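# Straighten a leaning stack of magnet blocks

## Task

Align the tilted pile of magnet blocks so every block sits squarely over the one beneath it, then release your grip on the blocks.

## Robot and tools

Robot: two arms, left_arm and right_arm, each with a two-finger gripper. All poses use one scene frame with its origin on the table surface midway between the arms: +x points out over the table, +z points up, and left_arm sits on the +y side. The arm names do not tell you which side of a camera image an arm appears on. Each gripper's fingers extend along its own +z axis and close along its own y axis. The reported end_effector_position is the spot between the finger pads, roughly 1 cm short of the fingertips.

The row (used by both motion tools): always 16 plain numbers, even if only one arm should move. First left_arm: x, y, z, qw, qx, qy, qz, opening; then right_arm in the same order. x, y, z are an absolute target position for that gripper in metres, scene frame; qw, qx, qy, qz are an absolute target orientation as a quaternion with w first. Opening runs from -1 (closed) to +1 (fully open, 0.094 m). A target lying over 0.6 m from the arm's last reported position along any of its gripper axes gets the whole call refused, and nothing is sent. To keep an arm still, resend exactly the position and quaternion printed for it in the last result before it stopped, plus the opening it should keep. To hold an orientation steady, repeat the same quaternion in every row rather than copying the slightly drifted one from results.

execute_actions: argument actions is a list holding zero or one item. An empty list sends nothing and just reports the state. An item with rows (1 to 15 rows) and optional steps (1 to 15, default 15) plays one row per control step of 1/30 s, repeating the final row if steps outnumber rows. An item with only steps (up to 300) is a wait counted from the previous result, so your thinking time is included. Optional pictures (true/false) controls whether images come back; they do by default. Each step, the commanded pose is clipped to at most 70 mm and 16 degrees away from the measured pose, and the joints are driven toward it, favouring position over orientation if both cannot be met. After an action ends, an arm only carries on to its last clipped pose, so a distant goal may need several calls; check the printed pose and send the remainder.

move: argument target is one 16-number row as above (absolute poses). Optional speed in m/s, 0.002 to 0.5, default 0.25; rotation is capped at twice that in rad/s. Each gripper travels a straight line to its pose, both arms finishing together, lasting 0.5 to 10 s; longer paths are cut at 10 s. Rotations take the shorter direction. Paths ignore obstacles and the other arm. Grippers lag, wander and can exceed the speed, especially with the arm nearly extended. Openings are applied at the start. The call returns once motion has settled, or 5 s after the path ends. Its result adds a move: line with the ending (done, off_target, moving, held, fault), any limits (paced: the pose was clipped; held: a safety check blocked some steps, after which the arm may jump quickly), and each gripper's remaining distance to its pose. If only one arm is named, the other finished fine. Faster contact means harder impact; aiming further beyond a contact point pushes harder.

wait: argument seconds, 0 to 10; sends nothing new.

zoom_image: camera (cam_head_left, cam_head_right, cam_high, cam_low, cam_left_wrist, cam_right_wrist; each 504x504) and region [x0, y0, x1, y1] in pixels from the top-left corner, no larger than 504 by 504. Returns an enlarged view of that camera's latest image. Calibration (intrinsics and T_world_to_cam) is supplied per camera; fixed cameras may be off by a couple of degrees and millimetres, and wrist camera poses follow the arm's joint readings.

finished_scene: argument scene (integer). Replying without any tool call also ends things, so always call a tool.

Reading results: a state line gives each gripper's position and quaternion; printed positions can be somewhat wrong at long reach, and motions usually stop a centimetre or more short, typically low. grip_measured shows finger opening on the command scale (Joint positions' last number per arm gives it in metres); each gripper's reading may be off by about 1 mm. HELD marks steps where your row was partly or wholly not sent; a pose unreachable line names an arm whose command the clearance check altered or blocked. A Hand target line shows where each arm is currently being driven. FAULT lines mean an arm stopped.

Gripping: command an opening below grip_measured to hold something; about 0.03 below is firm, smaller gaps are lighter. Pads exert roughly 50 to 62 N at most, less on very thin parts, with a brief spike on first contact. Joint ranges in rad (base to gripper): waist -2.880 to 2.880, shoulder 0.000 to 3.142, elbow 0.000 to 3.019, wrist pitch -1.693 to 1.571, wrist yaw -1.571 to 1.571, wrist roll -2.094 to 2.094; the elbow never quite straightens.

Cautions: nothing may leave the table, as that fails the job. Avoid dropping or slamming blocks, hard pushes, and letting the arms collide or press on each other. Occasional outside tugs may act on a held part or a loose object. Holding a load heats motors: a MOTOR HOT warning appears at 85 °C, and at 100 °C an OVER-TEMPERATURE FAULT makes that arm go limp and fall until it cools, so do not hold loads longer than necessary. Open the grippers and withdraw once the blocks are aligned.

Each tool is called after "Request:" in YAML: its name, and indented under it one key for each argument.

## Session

Request:
execute_actions:
  actions: []

Scene clock: 0.00 s of 6600.00 s.
left_arm: end_effector_position=(+0.2818, +0.2865, +0.2476) grip_measured=+1.000 end_effector_quat_wxyz=(+0.498, +0.141, +0.854, +0.058) | right_arm: end_effector_position=(+0.4998, -0.4386, +0.2104) grip_measured=+1.000 end_effector_quat_wxyz=(-0.070, -0.271, +0.874, -0.398)
Joint positions: left_arm=[-0.18   0.556  0.511 -0.494 -0.253  0.131  0.094] | right_arm=[-0.139  1.608  1.326 -1.225  0.831 -0.559  0.094]
Joint velocities: left_arm=[-0.015 -0.005 -0.022 -0.017  0.007  0.037  0.   ] | right_arm=[ 0.005  0.015 -0.022 -0.002 -0.022  0.022  0.   ]
Motor temperatures (°C, as the motors report them): left_arm=[22 21 22 21 21 23] | right_arm=[21 22 22 22 23 24]
Hand target (left_arm): +0.286, +0.285, +0.267; +0.513, +0.137, +0.845, +0.055
Hand target (right_arm): +0.508, -0.438, +0.225; -0.053, -0.263, +0.875, -0.402
camera_calibration (this result's frames):
cam_left_wrist: T_world_to_cam=[[-0.186922, -0.953786, -0.235272, 0.384086], [-0.886924, 0.266827, -0.377054, 0.273033], [0.422406, 0.138189, -0.895811, 0.186226], [0, 0, 0, 1]] pos_world=[0.235291, 0.267748, 0.360136]
cam_right_wrist: T_world_to_cam=[[0.536199, -0.531523, 0.655724, -0.635529], [-0.735916, 0.0861123, 0.671574, 0.26875], [-0.413423, -0.842655, -0.344983, 0.0348271], [0, 0, 0, 1]] pos_world=[0.552945, -0.331593, 0.248261]

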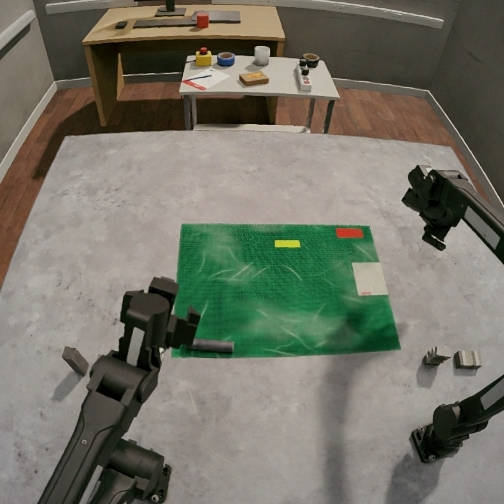

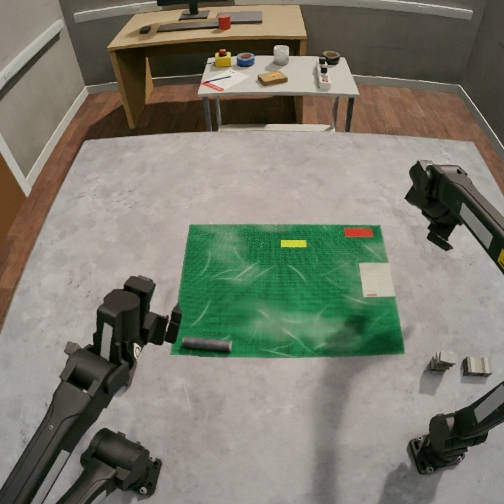

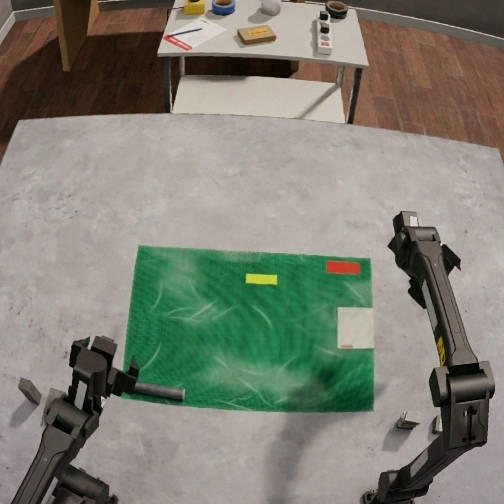

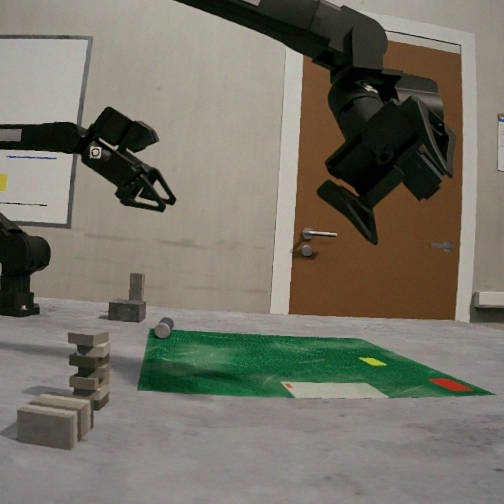

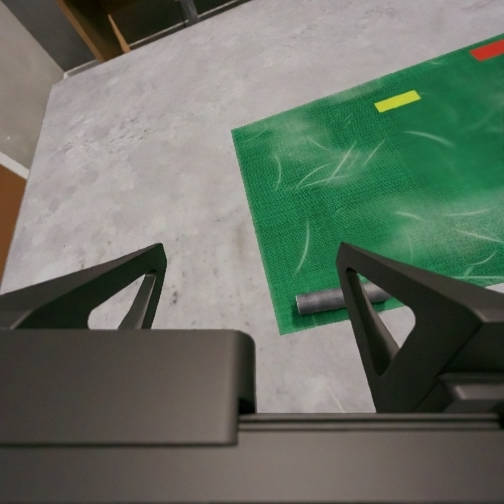

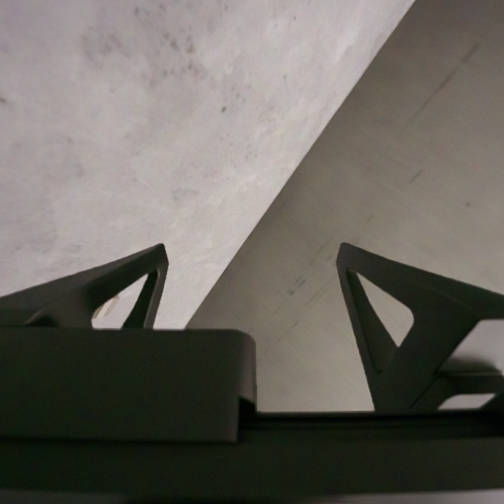

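Request:
zoom_image:
  camera: "cam_low"
  region: [0, 310, 150, 460]

Request:
zoom_image:
  camera: "cam_high"
  region: [380, 390, 480, 450]

Request:
zoom_image:
  camera: "cam_head_right"
  region: [420, 340, 504, 400]

Region (0, 310, 150, 460) of cam_low's 504x504 image, scaled by 3.360, with more detail than that image has.

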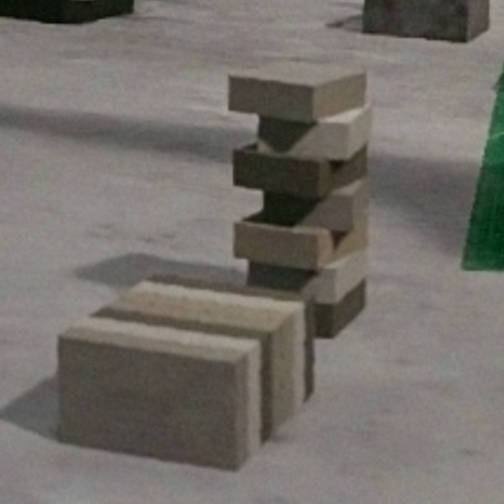

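Region (380, 390, 480, 450) of cam_high's 504x504 image, scaled by 5.040, with more detail than that image has; it fills the top 302 rows of this view, and the rest is white.

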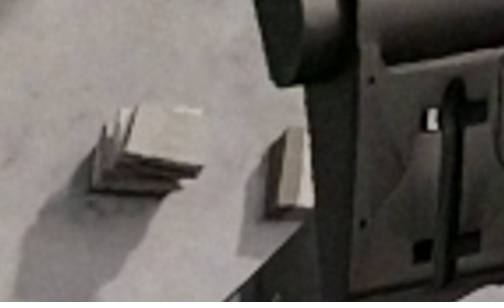

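Region (420, 340, 504, 400) of cam_head_right's 504x504 image, scaled by 6.000, with more detail than that image has; it fills the top 360 rows of this view, and the rest is white.

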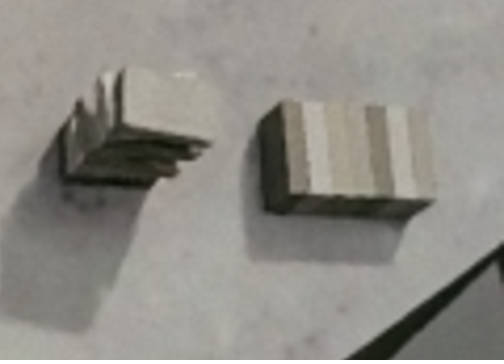

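Request:
move:
  target: [0.2818,0.2865,0.2476,0.498,0.141,0.854,0.058,1, 0.222,-0.387,0.11,0.005,0.777,0.629,0.005,0.5]
  speed: 0.4

Request:
zoom_image:
  camera: "cam_right_wrist"
  region: [150, 100, 350, 300]

Scene clock: 5.10 s of 6600.00 s.
left_arm: end_effector_position=(+0.2818, +0.2865, +0.2476) grip_measured=+1.000 end_effector_quat_wxyz=(+0.498, +0.141, +0.854, +0.058) | right_arm: end_effector_position=(+0.2165, -0.3855, +0.1071) grip_measured=+0.502 end_effector_quat_wxyz=(-0.006, +0.773, +0.634, -0.007)
Joint positions: left_arm=[-0.18   0.556  0.511 -0.494 -0.253  0.131  0.094] | right_arm=[-0.396  0.942  0.612 -1.258  0.003  1.581  0.071]
Joint velocities: left_arm=[ 0.005  0.005 -0.012  0.012  0.007  0.022  0.   ] | right_arm=[ 0.015 -0.005 -0.007 -0.022 -0.022  0.022 -0.001]
Motor temperatures (°C, as the motors report them): left_arm=[22 21 23 21 21 23] | right_arm=[21 22 23 22 23 24]
Hand target (left_arm): +0.282, +0.287, +0.248; +0.498, +0.141, +0.854, +0.058
Hand target (right_arm): +0.221, -0.387, +0.110; +0.001, +0.779, +0.627, +0.000
Off the commanded pose (left_arm): 0.000 m, 0 deg.
Off the commanded pose (right_arm): 0.006 m, 2 deg.
move: done
camera_calibration (this result's frames):
cam_left_wrist: T_world_to_cam=[[-0.186922, -0.953786, -0.235272, 0.384086], [-0.886924, 0.266827, -0.377054, 0.273033], [0.422406, 0.138189, -0.895811, 0.186226], [0, 0, 0, 1]] pos_world=[0.235291, 0.267748, 0.360136]
cam_right_wrist: T_world_to_cam=[[-0.982241, 0.186763, 0.017939, 0.286295], [0.16213, 0.796773, 0.582122, 0.214204], [0.0944257, 0.574693, -0.812904, 0.413382], [0, 0, 0, 1]] pos_world=[0.207448, -0.461709, 0.206211]

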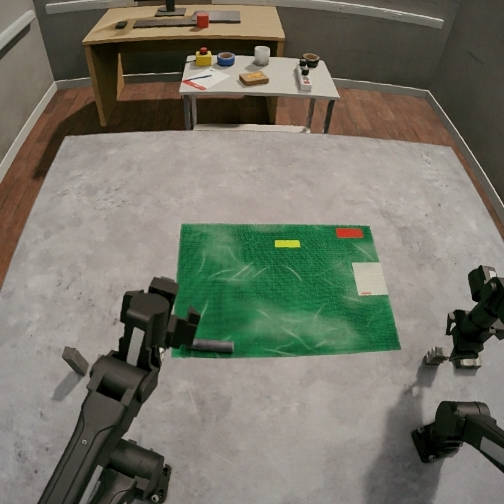

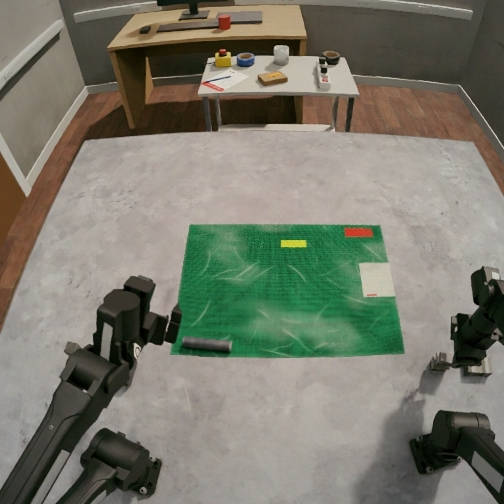

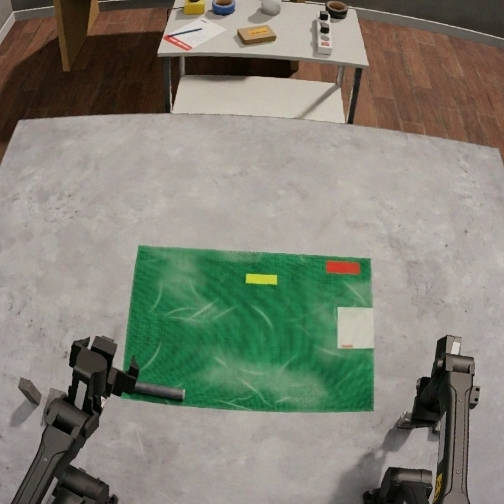

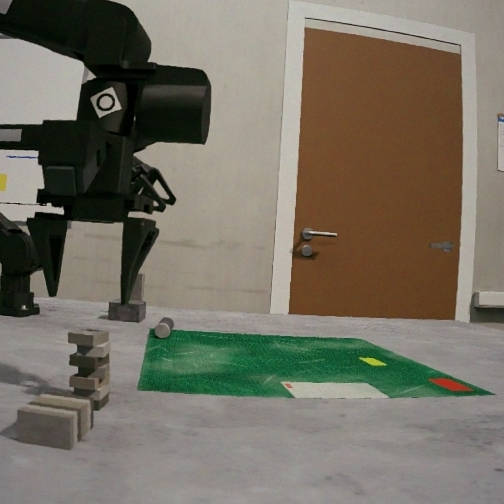

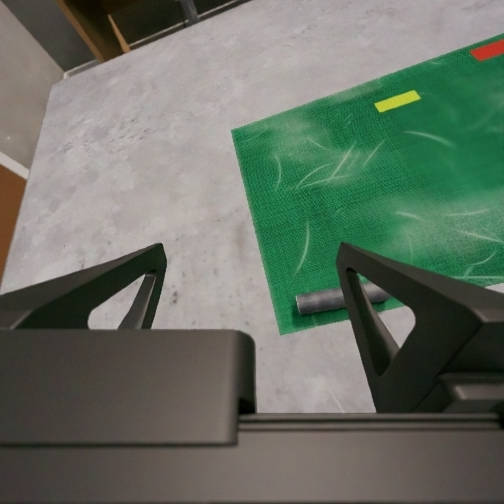

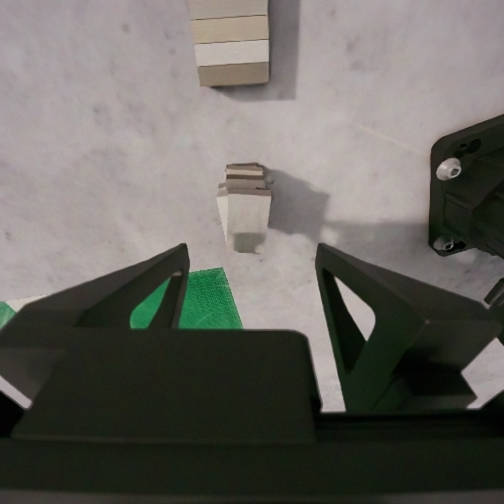

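Region (150, 100, 350, 300) of cam_right_wrist's 504x504 image, scaled by 2.520, with more detail than that image has.

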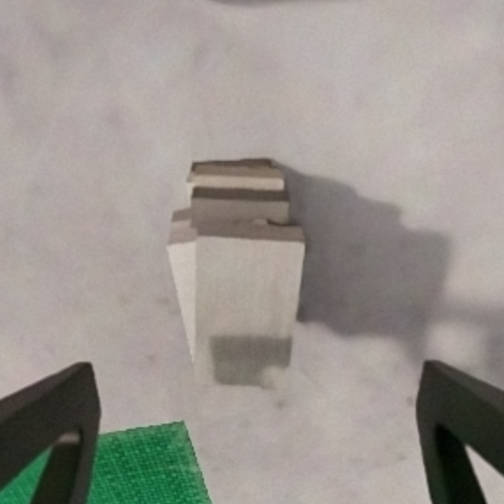

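Request:
move:
  target: [0.2818,0.2865,0.2476,0.498,0.141,0.854,0.058,1, 0.225,-0.387,0.044,0.005,0.755,0.656,0.005,0.2]
  speed: 0.08

Request:
zoom_image:
  camera: "cam_right_wrist"
  region: [150, 150, 350, 350]

Scene clock: 7.10 s of 6600.00 s.
left_arm: end_effector_position=(+0.2818, +0.2865, +0.2476) grip_measured=+1.000 end_effector_quat_wxyz=(+0.498, +0.141, +0.854, +0.058) | right_arm: end_effector_position=(+0.2197, -0.3860, +0.0434) grip_measured=+0.202 end_effector_quat_wxyz=(+0.002, +0.757, +0.653, +0.000)
Joint positions: left_arm=[-0.18   0.556  0.511 -0.494 -0.253  0.131  0.094] | right_arm=[-0.396  1.043  0.484 -1.008  0.002  1.531  0.056]
Joint velocities: left_arm=[0.005 0.005 0.012 0.012 0.022 0.007 0.   ] | right_arm=[-0.005 -0.005 -0.017 -0.017 -0.022 -0.066 -0.   ]
Motor temperatures (°C, as the motors report them): left_arm=[22 21 24 21 21 23] | right_arm=[21 22 23 22 23 24]
Hand target (left_arm): +0.282, +0.287, +0.248; +0.498, +0.141, +0.854, +0.058
Hand target (right_arm): +0.224, -0.387, +0.044; +0.005, +0.755, +0.656, +0.005
Off the commanded pose (left_arm): 0.000 m, 0 deg.
Off the commanded pose (right_arm): 0.005 m, 1 deg.
move: done
camera_calibration (this result's frames):
cam_left_wrist: T_world_to_cam=[[-0.186922, -0.953786, -0.235272, 0.384086], [-0.886924, 0.266827, -0.377054, 0.273033], [0.422406, 0.138189, -0.895811, 0.186226], [0, 0, 0, 1]] pos_world=[0.235291, 0.267748, 0.360136]
cam_right_wrist: T_world_to_cam=[[-0.9905, 0.137486, -0.00255971, 0.274328], [0.110254, 0.805163, 0.582715, 0.265745], [0.0821759, 0.576897, -0.812673, 0.365111], [0, 0, 0, 1]] pos_world=[0.21242, -0.462316, 0.142565]

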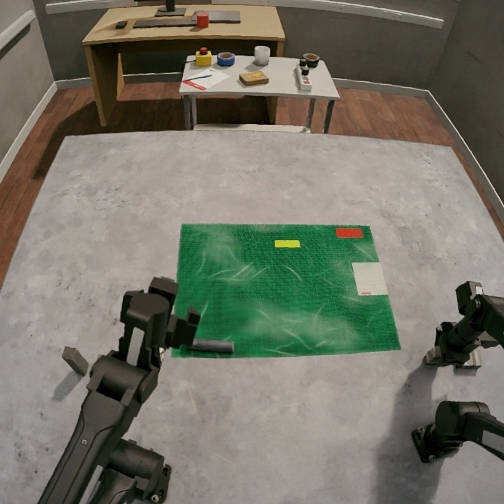

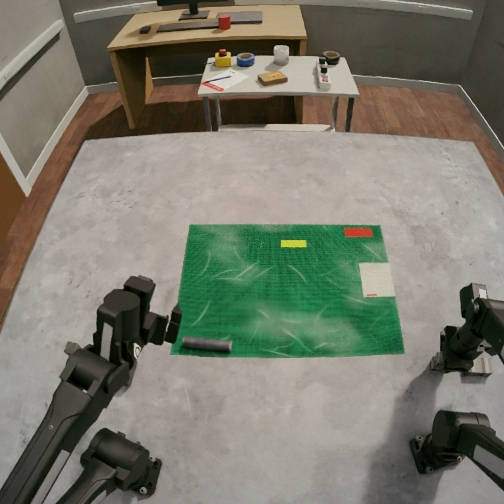

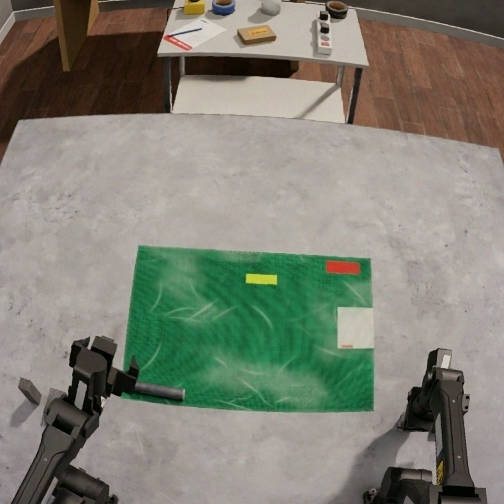

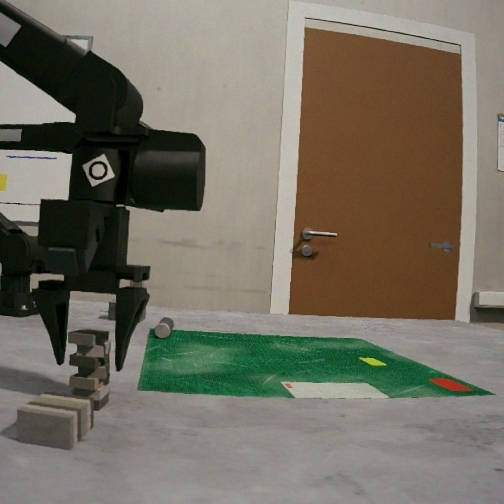

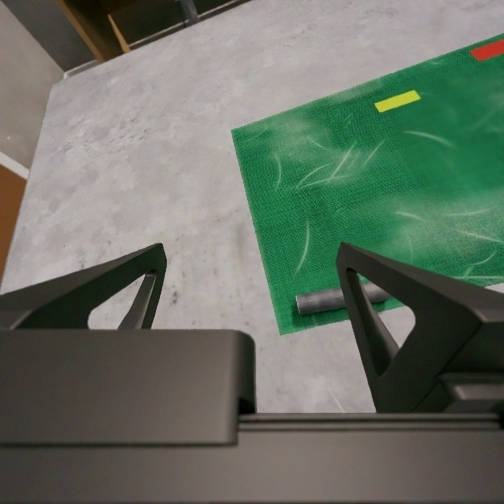

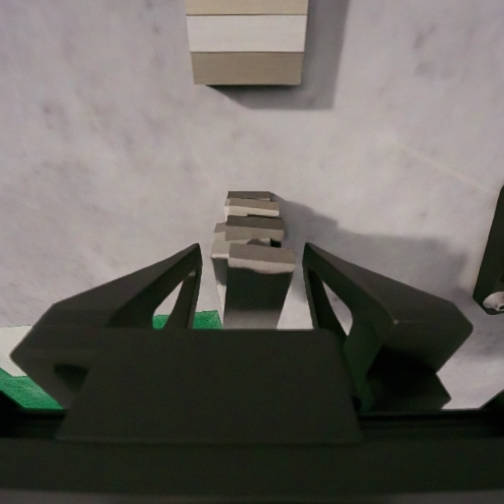

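Region (150, 150, 350, 350) of cam_right_wrist's 504x504 image, scaled by 2.520, with more detail than that image has.

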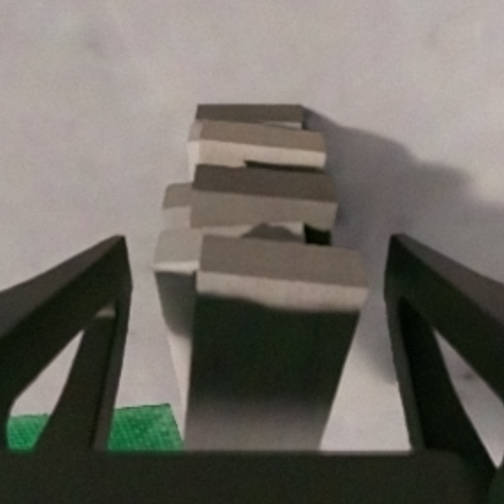

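Well centred. Squeeze top, then bottom.

Request:
execute_actions:
  actions:
    - {"rows":[[0.2818,0.2865,0.2476,0.498,0.141,0.854,0.058,1, 0.225,-0.387,0.044,0.005,0.755,0.656,0.005,0.0],[0.2818,0.2865,0.2476,0.498,0.141,0.854,0.058,1, 0.225,-0.387,0.044,0.005,0.755,0.656,0.005,-0.12],[0.2818,0.2865,0.2476,0.498,0.141,0.854,0.058,1, 0.225,-0.387,0.044,0.005,0.755,0.656,0.005,-0.2],[0.2818,0.2865,0.2476,0.498,0.141,0.854,0.058,1, 0.225,-0.387,0.044,0.005,0.755,0.656,0.005,-0.24],[0.2818,0.2865,0.2476,0.498,0.141,0.854,0.058,1, 0.225,-0.387,0.044,0.005,0.755,0.656,0.005,-0.27],[0.2818,0.2865,0.2476,0.498,0.141,0.854,0.058,1, 0.225,-0.387,0.044,0.005,0.755,0.656,0.005,-0.3],[0.2818,0.2865,0.2476,0.498,0.141,0.854,0.058,1, 0.225,-0.387,0.044,0.005,0.755,0.656,0.005,-0.33],[0.2818,0.2865,0.2476,0.498,0.141,0.854,0.058,1, 0.225,-0.387,0.044,0.005,0.755,0.656,0.005,-0.36],[0.2818,0.2865,0.2476,0.498,0.141,0.854,0.058,1, 0.225,-0.387,0.044,0.005,0.755,0.656,0.005,-0.39],[0.2818,0.2865,0.2476,0.498,0.141,0.854,0.058,1, 0.225,-0.387,0.044,0.005,0.755,0.656,0.005,-0.42],[0.2818,0.2865,0.2476,0.498,0.141,0.854,0.058,1, 0.225,-0.387,0.044,0.005,0.755,0.656,0.005,-0.45],[0.2818,0.2865,0.2476,0.498,0.141,0.854,0.058,1, 0.225,-0.387,0.044,0.005,0.755,0.656,0.005,-0.48],[0.2818,0.2865,0.2476,0.498,0.141,0.854,0.058,1, 0.225,-0.387,0.044,0.005,0.755,0.656,0.005,-0.51]],"steps":15}
  pictures: false

Request:
execute_actions:
  actions:
    - {"rows":[[0.2818,0.2865,0.2476,0.498,0.141,0.854,0.058,1, 0.225,-0.387,0.044,0.005,0.755,0.656,0.005,-0.51],[0.2818,0.2865,0.2476,0.498,0.141,0.854,0.058,1, 0.225,-0.387,0.044,0.005,0.755,0.656,0.005,-0.51],[0.2818,0.2865,0.2476,0.498,0.141,0.854,0.058,1, 0.225,-0.387,0.044,0.005,0.755,0.656,0.005,-0.51],[0.2818,0.2865,0.2476,0.498,0.141,0.854,0.058,1, 0.225,-0.387,0.044,0.005,0.755,0.656,0.005,-0.05]],"steps":10}
  pictures: false

Request:
move:
  target: [0.2818,0.2865,0.2476,0.498,0.141,0.854,0.058,1, 0.225,-0.387,0.013,0.004,0.755,0.656,0.004,-0.05]
  speed: 0.05

Request:
zoom_image:
  camera: "cam_low"
  region: [20, 290, 160, 430]

Scene clock: 10.67 s of 6600.00 s.
left_arm: end_effector_position=(+0.2818, +0.2865, +0.2476) grip_measured=+1.000 end_effector_quat_wxyz=(+0.498, +0.141, +0.854, +0.058) | right_arm: end_effector_position=(+0.2221, -0.3864, +0.0435) grip_measured=-0.458 end_effector_quat_wxyz=(+0.006, +0.757, +0.654, +0.004)
Joint positions: left_arm=[-0.18   0.556  0.511 -0.494 -0.253  0.131  0.094] | right_arm=[-0.396  1.043  0.484 -0.998  0.002  1.529  0.025]
Joint velocities: left_arm=[-0.005 -0.005  0.002 -0.007 -0.037 -0.051  0.   ] | right_arm=[-0.015  0.005  0.002 -0.017 -0.066  0.051 -0.   ]
Motor temperatures (°C, as the motors report them): left_arm=[22 21 24 21 21 23] | right_arm=[21 22 24 22 23 24]
Hand target (left_arm): +0.282, +0.287, +0.248; +0.498, +0.141, +0.854, +0.058
Hand target (right_arm): +0.225, -0.387, +0.044; +0.005, +0.755, +0.656, +0.005
Off the commanded pose (left_arm): 0.000 m, 0 deg.
Off the commanded pose (right_arm): 0.003 m, 0 deg.
Steps of this call (steps 1 to 90: nothing new was sent; then 0.07 s passed at rest; steps 91 to 105: all 15 steps of this action). Readings (end_effector_position):
91: left_arm (+0.2818, +0.2865, +0.2476) | right_arm (+0.2199, -0.3860, +0.0434)
92: left_arm (+0.2818, +0.2865, +0.2476) | right_arm (+0.2201, -0.3860, +0.0434)
94: left_arm (+0.2818, +0.2865, +0.2476) | right_arm (+0.2204, -0.3861, +0.0434)
98: left_arm (+0.2818, +0.2865, +0.2476) | right_arm (+0.2218, -0.3863, +0.0435)
105: the state above

Scene clock: 11.00 s of 6600.00 s.
left_arm: end_effector_position=(+0.2818, +0.2865, +0.2476) grip_measured=+1.000 end_effector_quat_wxyz=(+0.498, +0.141, +0.854, +0.058) | right_arm: end_effector_position=(+0.2221, -0.3864, +0.0434) grip_measured=-0.052 end_effector_quat_wxyz=(+0.006, +0.757, +0.654, +0.003)
Joint positions: left_arm=[-0.18   0.556  0.511 -0.494 -0.253  0.131  0.094] | right_arm=[-0.396  1.043  0.484 -0.998  0.002  1.529  0.045]
Joint velocities: left_arm=[-0.024 -0.024 -0.012 -0.002  0.022  0.007  0.   ] | right_arm=[-0.005  0.005 -0.012 -0.007  0.007  0.022 -0.   ]
Motor temperatures (°C, as the motors report them): left_arm=[22 21 24 21 21 23] | right_arm=[21 22 24 22 23 24]
Hand target (left_arm): +0.282, +0.287, +0.248; +0.498, +0.141, +0.854, +0.058
Hand target (right_arm): +0.225, -0.387, +0.044; +0.005, +0.755, +0.656, +0.005
Off the commanded pose (left_arm): 0.000 m, 0 deg.
Off the commanded pose (right_arm): 0.003 m, 0 deg.
Steps of this call (steps 1 to 10: all 10 steps of this action). Readings (end_effector_position):
1: left_arm (+0.2818, +0.2865, +0.2476) | right_arm (+0.2221, -0.3864, +0.0435)
2: left_arm (+0.2818, +0.2865, +0.2476) | right_arm (+0.2221, -0.3864, +0.0435)
4: left_arm (+0.2818, +0.2865, +0.2476) | right_arm (+0.2221, -0.3864, +0.0435)
8: left_arm (+0.2818, +0.2865, +0.2476) | right_arm (+0.2221, -0.3864, +0.0434)
10: the state above

Scene clock: 12.13 s of 6600.00 s.
left_arm: end_effector_position=(+0.2818, +0.2865, +0.2476) grip_measured=+1.000 end_effector_quat_wxyz=(+0.498, +0.141, +0.854, +0.058) | right_arm: end_effector_position=(+0.2213, -0.3862, +0.0134) grip_measured=-0.052 end_effector_quat_wxyz=(+0.002, +0.757, +0.654, +0.001)
Joint positions: left_arm=[-0.18   0.556  0.511 -0.494 -0.253  0.131  0.094] | right_arm=[-0.396  1.124  0.438 -0.88   0.002  1.529  0.045]
Joint velocities: left_arm=[ 0.024  0.005 -0.007 -0.007 -0.022 -0.022  0.   ] | right_arm=[-0.005 -0.005 -0.002 -0.002  0.007 -0.007 -0.   ]
Motor temperatures (°C, as the motors report them): left_arm=[22 21 24 21 21 23] | right_arm=[21 22 24 22 23 24]
Hand target (left_arm): +0.282, +0.287, +0.248; +0.498, +0.141, +0.854, +0.058
Hand target (right_arm): +0.225, -0.387, +0.013; +0.004, +0.755, +0.656, +0.004
Off the commanded pose (left_arm): 0.000 m, 0 deg.
Off the commanded pose (right_arm): 0.004 m, 1 deg.
move: done
camera_calibration (this result's frames):
cam_left_wrist: T_world_to_cam=[[-0.186922, -0.953786, -0.235272, 0.384086], [-0.886924, 0.266827, -0.377054, 0.273033], [0.422406, 0.138189, -0.895811, 0.186226], [0, 0, 0, 1]] pos_world=[0.235291, 0.267748, 0.360136]
cam_right_wrist: T_world_to_cam=[[-0.990759, 0.135595, -0.00333709, 0.275225], [0.108242, 0.80524, 0.582986, 0.283742], [0.0817374, 0.577237, -0.812475, 0.34092], [0, 0, 0, 1]] pos_world=[0.214103, -0.462591, 0.112489]

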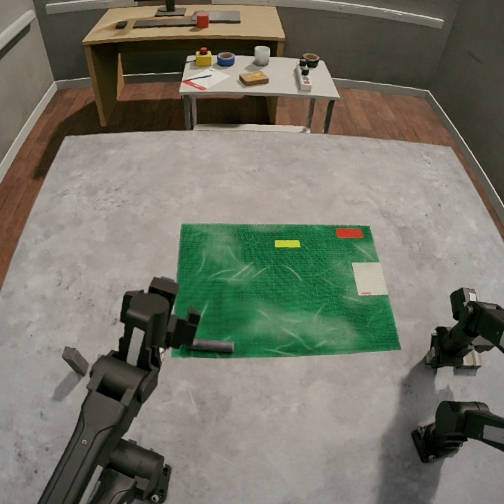

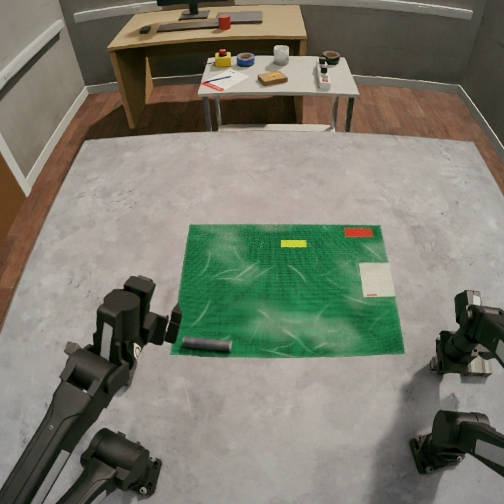

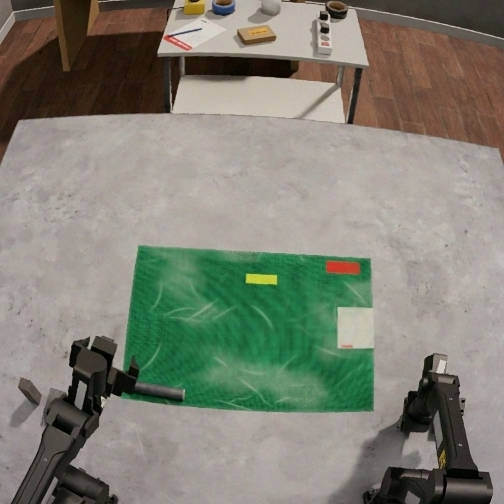

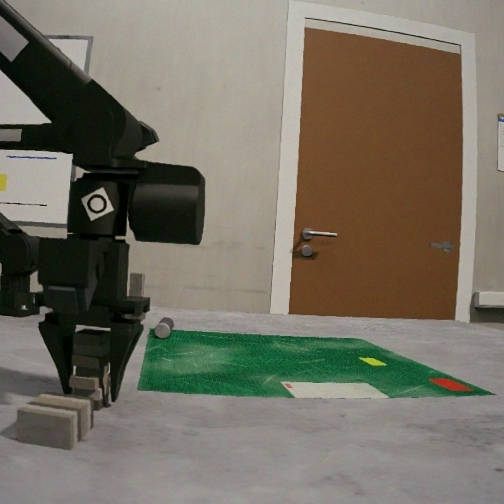

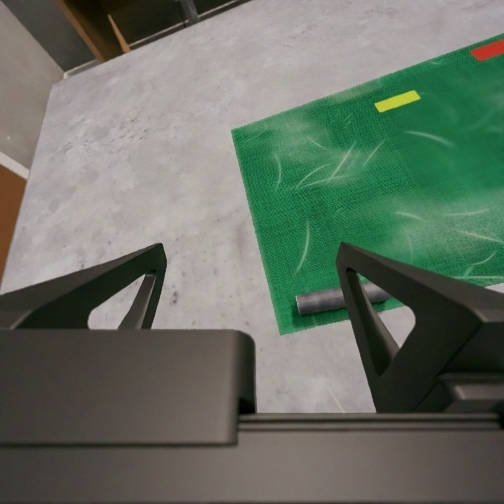

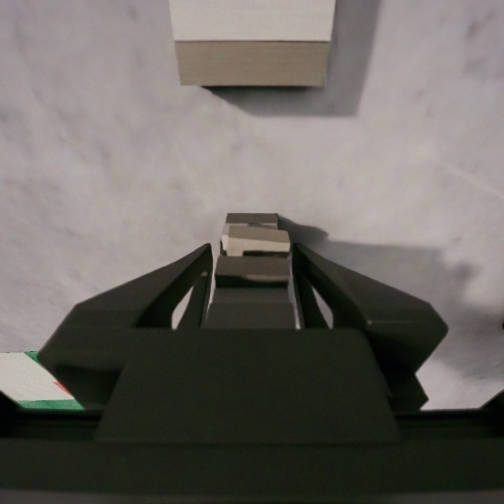

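Region (20, 290, 160, 430) of cam_low's 504x504 image, scaled by 3.600, with more detail than that image has.

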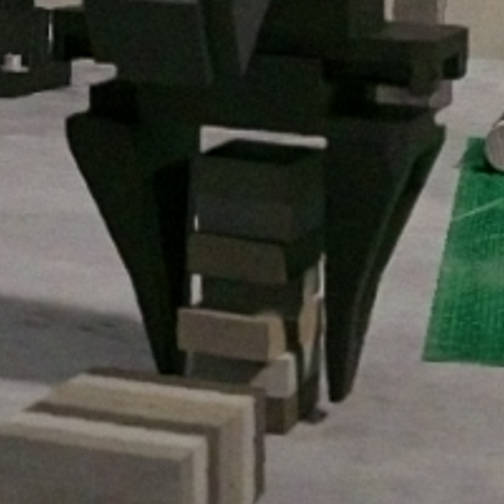

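Request:
execute_actions:
  actions:
    - {"rows":[[0.2818,0.2865,0.2476,0.498,0.141,0.854,0.058,1, 0.225,-0.387,0.012,0.004,0.755,0.656,0.004,-0.15],[0.2818,0.2865,0.2476,0.498,0.141,0.854,0.058,1, 0.225,-0.387,0.012,0.004,0.755,0.656,0.004,-0.22],[0.2818,0.2865,0.2476,0.498,0.141,0.854,0.058,1, 0.225,-0.387,0.012,0.004,0.755,0.656,0.004,-0.27],[0.2818,0.2865,0.2476,0.498,0.141,0.854,0.058,1, 0.225,-0.387,0.012,0.004,0.755,0.656,0.004,-0.3],[0.2818,0.2865,0.2476,0.498,0.141,0.854,0.058,1, 0.225,-0.387,0.012,0.004,0.755,0.656,0.004,-0.33],[0.2818,0.2865,0.2476,0.498,0.141,0.854,0.058,1, 0.225,-0.387,0.012,0.004,0.755,0.656,0.004,-0.36],[0.2818,0.2865,0.2476,0.498,0.141,0.854,0.058,1, 0.225,-0.387,0.012,0.004,0.755,0.656,0.004,-0.39],[0.2818,0.2865,0.2476,0.498,0.141,0.854,0.058,1, 0.225,-0.387,0.012,0.004,0.755,0.656,0.004,-0.42],[0.2818,0.2865,0.2476,0.498,0.141,0.854,0.058,1, 0.225,-0.387,0.012,0.004,0.755,0.656,0.004,-0.45],[0.2818,0.2865,0.2476,0.498,0.141,0.854,0.058,1, 0.225,-0.387,0.012,0.004,0.755,0.656,0.004,-0.48],[0.2818,0.2865,0.2476,0.498,0.141,0.854,0.058,1, 0.225,-0.387,0.012,0.004,0.755,0.656,0.004,-0.5]],"steps":15}
  pictures: false

Request:
execute_actions:
  actions:
    - {"rows":[[0.2818,0.2865,0.2476,0.498,0.141,0.854,0.058,1, 0.225,-0.387,0.012,0.004,0.755,0.656,0.004,0.9]],"steps":13}
  pictures: false

Request:
move:
  target: [0.2818,0.2865,0.2476,0.498,0.141,0.854,0.058,1, 0.243,-0.391,0.125,0.004,0.755,0.656,0.004,0.9]
  speed: 0.12

Request:
move:
  target: [0.2818,0.2865,0.2476,0.498,0.141,0.854,0.058,1, 0.225,-0.387,0.095,0.007,0.071,0.997,0,0.4]
  speed: 0.45

Request:
zoom_image:
  camera: "cam_right_wrist"
  region: [150, 130, 350, 330]

Scene clock: 14.57 s of 6600.00 s.
left_arm: end_effector_position=(+0.2818, +0.2865, +0.2476) grip_measured=+1.000 end_effector_quat_wxyz=(+0.498, +0.141, +0.854, +0.058) | right_arm: end_effector_position=(+0.2217, -0.3863, +0.0124) grip_measured=-0.458 end_effector_quat_wxyz=(+0.003, +0.757, +0.654, +0.001)
Joint positions: left_arm=[-0.18   0.556  0.511 -0.494 -0.253  0.131  0.094] | right_arm=[-0.396  1.127  0.436 -0.873  0.002  1.529  0.025]
Joint velocities: left_arm=[-0.024 -0.005 -0.002  0.002  0.022  0.037  0.   ] | right_arm=[-0.015 -0.015 -0.002 -0.027 -0.051 -0.007  0.   ]
Motor temperatures (°C, as the motors report them): left_arm=[22 21 25 21 21 23] | right_arm=[21 22 24 22 23 24]
Hand target (left_arm): +0.282, +0.287, +0.248; +0.498, +0.141, +0.854, +0.058
Hand target (right_arm): +0.225, -0.387, +0.012; +0.004, +0.755, +0.656, +0.004
Off the commanded pose (left_arm): 0.000 m, 0 deg.
Off the commanded pose (right_arm): 0.003 m, 0 deg.
Steps of this call (steps 1 to 58: nothing new was sent; steps 59 to 73: all 15 steps of this action). Readings (end_effector_position):
59: left_arm (+0.2818, +0.2865, +0.2476) | right_arm (+0.2216, -0.3863, +0.0134)
60: left_arm (+0.2818, +0.2865, +0.2476) | right_arm (+0.2219, -0.3863, +0.0133)
62: left_arm (+0.2818, +0.2865, +0.2476) | right_arm (+0.2225, -0.3864, +0.0132)
66: left_arm (+0.2818, +0.2865, +0.2476) | right_arm (+0.2216, -0.3863, +0.0125)
73: the state above

Scene clock: 15.00 s of 6600.00 s.
left_arm: end_effector_position=(+0.2818, +0.2865, +0.2476) grip_measured=+1.000 end_effector_quat_wxyz=(+0.498, +0.141, +0.854, +0.058) | right_arm: end_effector_position=(+0.2219, -0.3863, +0.0124) grip_measured=+0.898 end_effector_quat_wxyz=(+0.003, +0.757, +0.654, +0.002)
Joint positions: left_arm=[-0.18   0.556  0.511 -0.494 -0.253  0.131  0.094] | right_arm=[-0.396  1.127  0.436 -0.873  0.002  1.529  0.089]
Joint velocities: left_arm=[ 0.005 -0.005 -0.012  0.012 -0.051 -0.037  0.   ] | right_arm=[-0.005  0.005 -0.007 -0.002  0.007 -0.007 -0.   ]
Motor temperatures (°C, as the motors report them): left_arm=[22 21 25 21 21 23] | right_arm=[21 22 24 22 23 24]
Hand target (left_arm): +0.282, +0.287, +0.248; +0.498, +0.141, +0.854, +0.058
Hand target (right_arm): +0.225, -0.387, +0.012; +0.004, +0.755, +0.656, +0.004
Off the commanded pose (left_arm): 0.000 m, 0 deg.
Off the commanded pose (right_arm): 0.003 m, 0 deg.
Steps of this call (steps 1 to 13: all 13 steps of this action). Readings (end_effector_position):
1: left_arm (+0.2818, +0.2865, +0.2476) | right_arm (+0.2218, -0.3863, +0.0124)
2: left_arm (+0.2818, +0.2865, +0.2476) | right_arm (+0.2219, -0.3863, +0.0124)
4: left_arm (+0.2818, +0.2865, +0.2476) | right_arm (+0.2219, -0.3863, +0.0124)
8: left_arm (+0.2818, +0.2865, +0.2476) | right_arm (+0.2219, -0.3863, +0.0124)
13: the state above

Scene clock: 16.57 s of 6600.00 s.
left_arm: end_effector_position=(+0.2818, +0.2865, +0.2476) grip_measured=+1.000 end_effector_quat_wxyz=(+0.498, +0.141, +0.854, +0.058) | right_arm: end_effector_position=(+0.2282, -0.3875, +0.1051) grip_measured=+0.898 end_effector_quat_wxyz=(-0.014, +0.756, +0.654, -0.012)
Joint positions: left_arm=[-0.18   0.556  0.511 -0.494 -0.253  0.131  0.094] | right_arm=[-0.396  1.002  0.639 -1.246  0.002  1.528  0.089]
Joint velocities: left_arm=[-0.005 -0.005 -0.002 -0.042 -0.007 -0.007  0.   ] | right_arm=[-0.005 -0.005  0.002 -0.007 -0.007 -0.051  0.001]
Motor temperatures (°C, as the motors report them): left_arm=[22 21 25 21 21 23] | right_arm=[21 22 24 22 23 24]
Hand target (left_arm): +0.282, +0.287, +0.248; +0.498, +0.141, +0.854, +0.058
Hand target (right_arm): +0.244, -0.391, +0.124; +0.004, +0.755, +0.656, +0.004
Off the commanded pose (left_arm): 0.000 m, 0 deg.
Off the commanded pose (right_arm): 0.025 m, 3 deg.
move: off_target (right_arm)
camera_calibration (this result's frames):
cam_left_wrist: T_world_to_cam=[[-0.186922, -0.953786, -0.235272, 0.384086], [-0.886924, 0.266827, -0.377054, 0.273033], [0.422406, 0.138189, -0.895811, 0.186226], [0, 0, 0, 1]] pos_world=[0.235291, 0.267748, 0.360136]
cam_right_wrist: T_world_to_cam=[[-0.990216, 0.13433, 0.0377996, 0.277605], [0.130952, 0.800899, 0.584305, 0.223567], [0.0482158, 0.583538, -0.810653, 0.425533], [0, 0, 0, 1]] pos_world=[0.225095, -0.46466, 0.203835]

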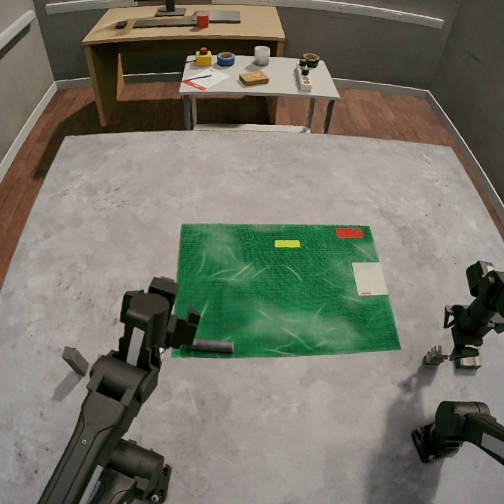

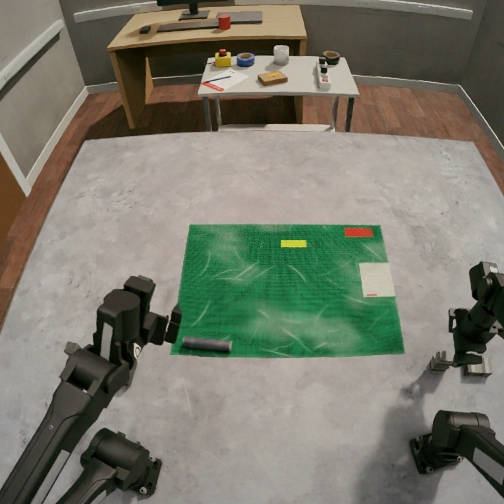

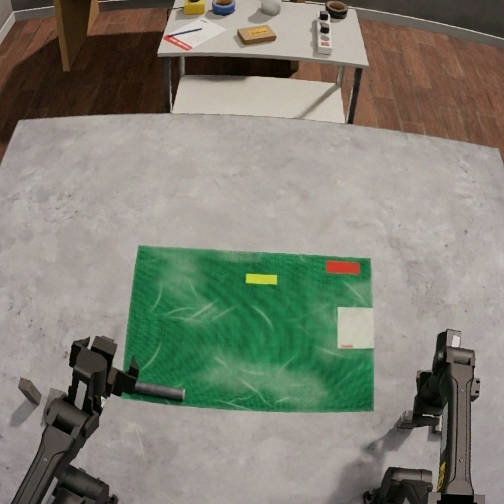

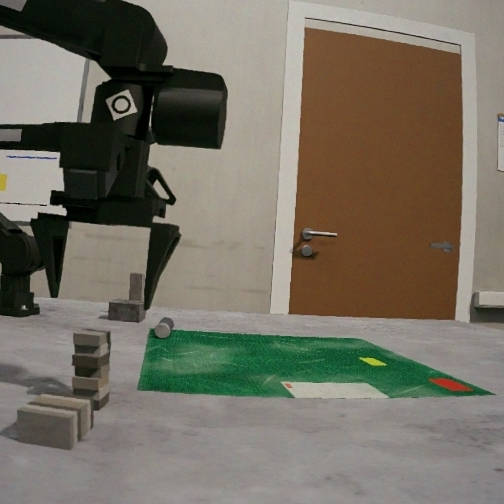

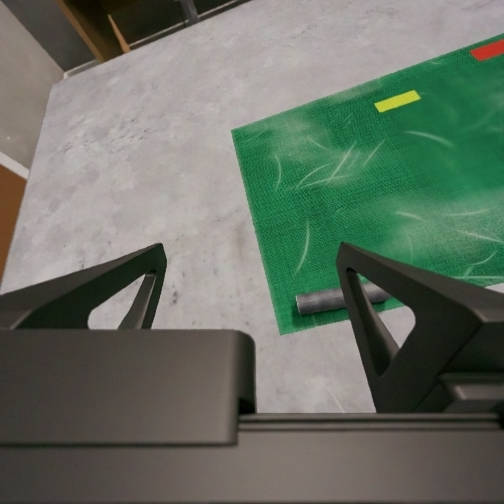

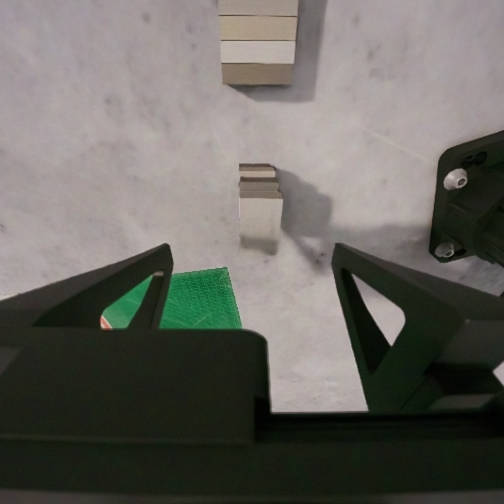

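Scene clock: 19.03 s of 6600.00 s.
left_arm: end_effector_position=(+0.2818, +0.2865, +0.2476) grip_measured=+1.000 end_effector_quat_wxyz=(+0.498, +0.141, +0.854, +0.058) | right_arm: end_effector_position=(+0.2211, -0.3851, +0.0917) grip_measured=+0.402 end_effector_quat_wxyz=(-0.005, +0.073, +0.997, -0.000)
Joint positions: left_arm=[-0.18   0.556  0.511 -0.494 -0.253  0.131  0.094] | right_arm=[-0.391  0.971  0.585 -1.194  0.002 -0.036  0.066]
Joint velocities: left_arm=[-0.005 -0.005  0.007 -0.017  0.022  0.007  0.   ] | right_arm=[-0.005 -0.005 -0.002  0.007 -0.051 -0.066 -0.   ]
Motor temperatures (°C, as the motors report them): left_arm=[22 21 25 21 21 23] | right_arm=[21 22 24 22 23 24]
Hand target (left_arm): +0.282, +0.287, +0.248; +0.498, +0.141, +0.854, +0.058
Hand target (right_arm): +0.225, -0.387, +0.095; +0.007, +0.071, +0.997, +0.000
Off the commanded pose (left_arm): 0.000 m, 0 deg.
Off the commanded pose (right_arm): 0.005 m, 1 deg.
move: done
camera_calibration (this result's frames):
cam_left_wrist: T_world_to_cam=[[-0.186922, -0.953786, -0.235272, 0.384086], [-0.886924, 0.266827, -0.377054, 0.273033], [0.422406, 0.138189, -0.895811, 0.186226], [0, 0, 0, 1]] pos_world=[0.235291, 0.267748, 0.360136]
cam_right_wrist: T_world_to_cam=[[-0.136211, -0.990678, 0.00182533, -0.348016], [-0.797715, 0.110772, 0.592773, 0.169171], [-0.58745, 0.0792861, -0.805367, 0.359439], [0, 0, 0, 1]] pos_world=[0.298699, -0.39201, 0.189835]

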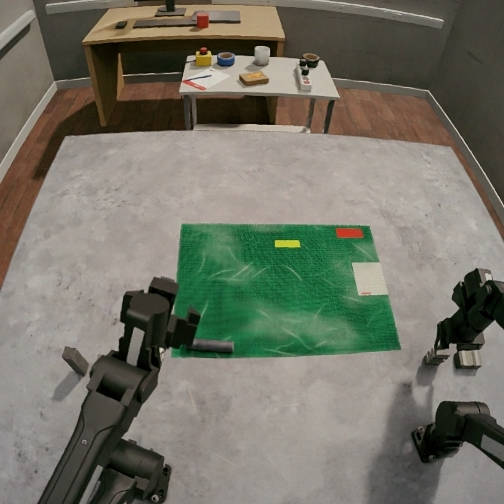

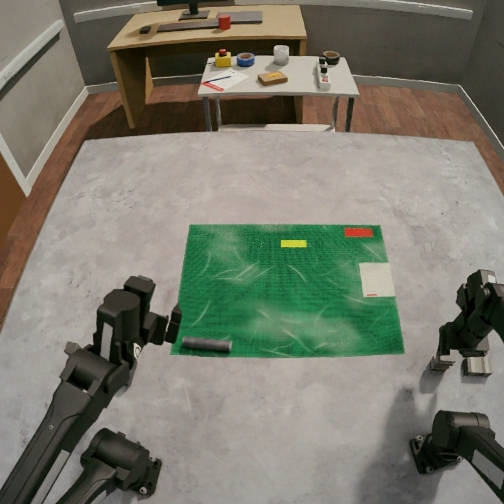

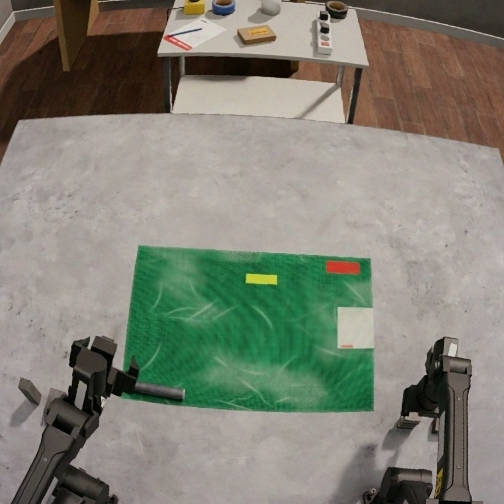

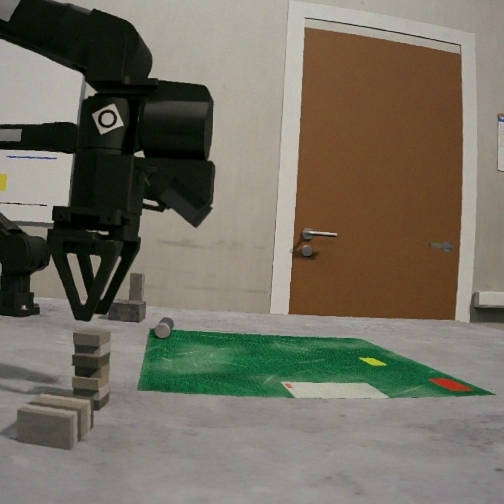

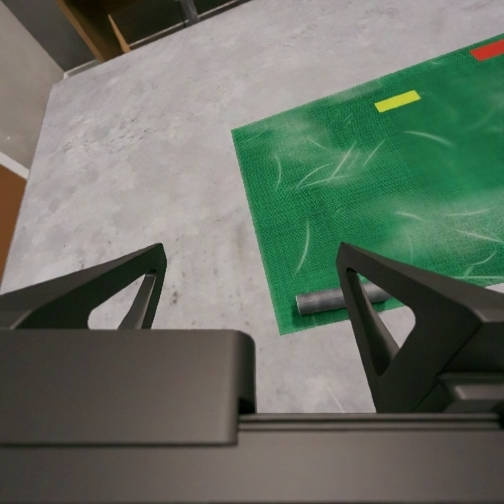

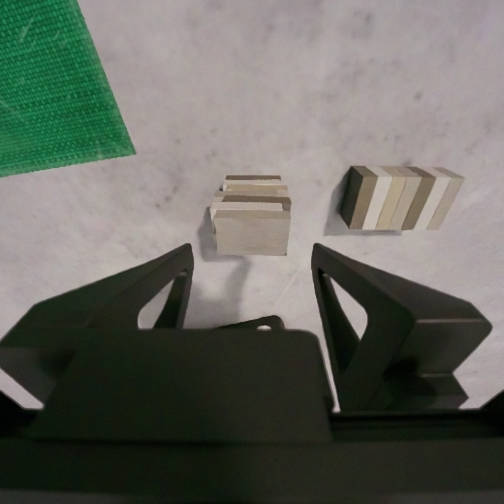

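Region (150, 130, 350, 330) of cam_right_wrist's 504x504 image, scaled by 2.520, with more detail than that image has.

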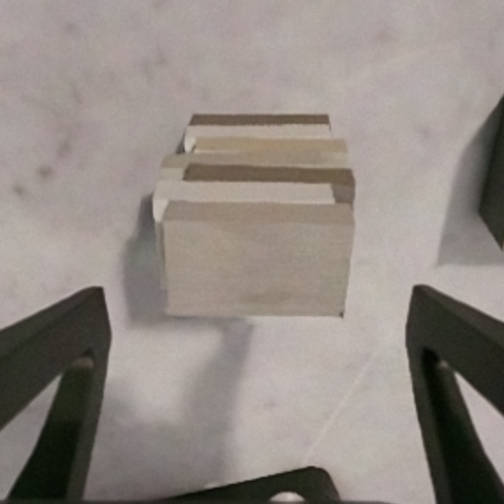

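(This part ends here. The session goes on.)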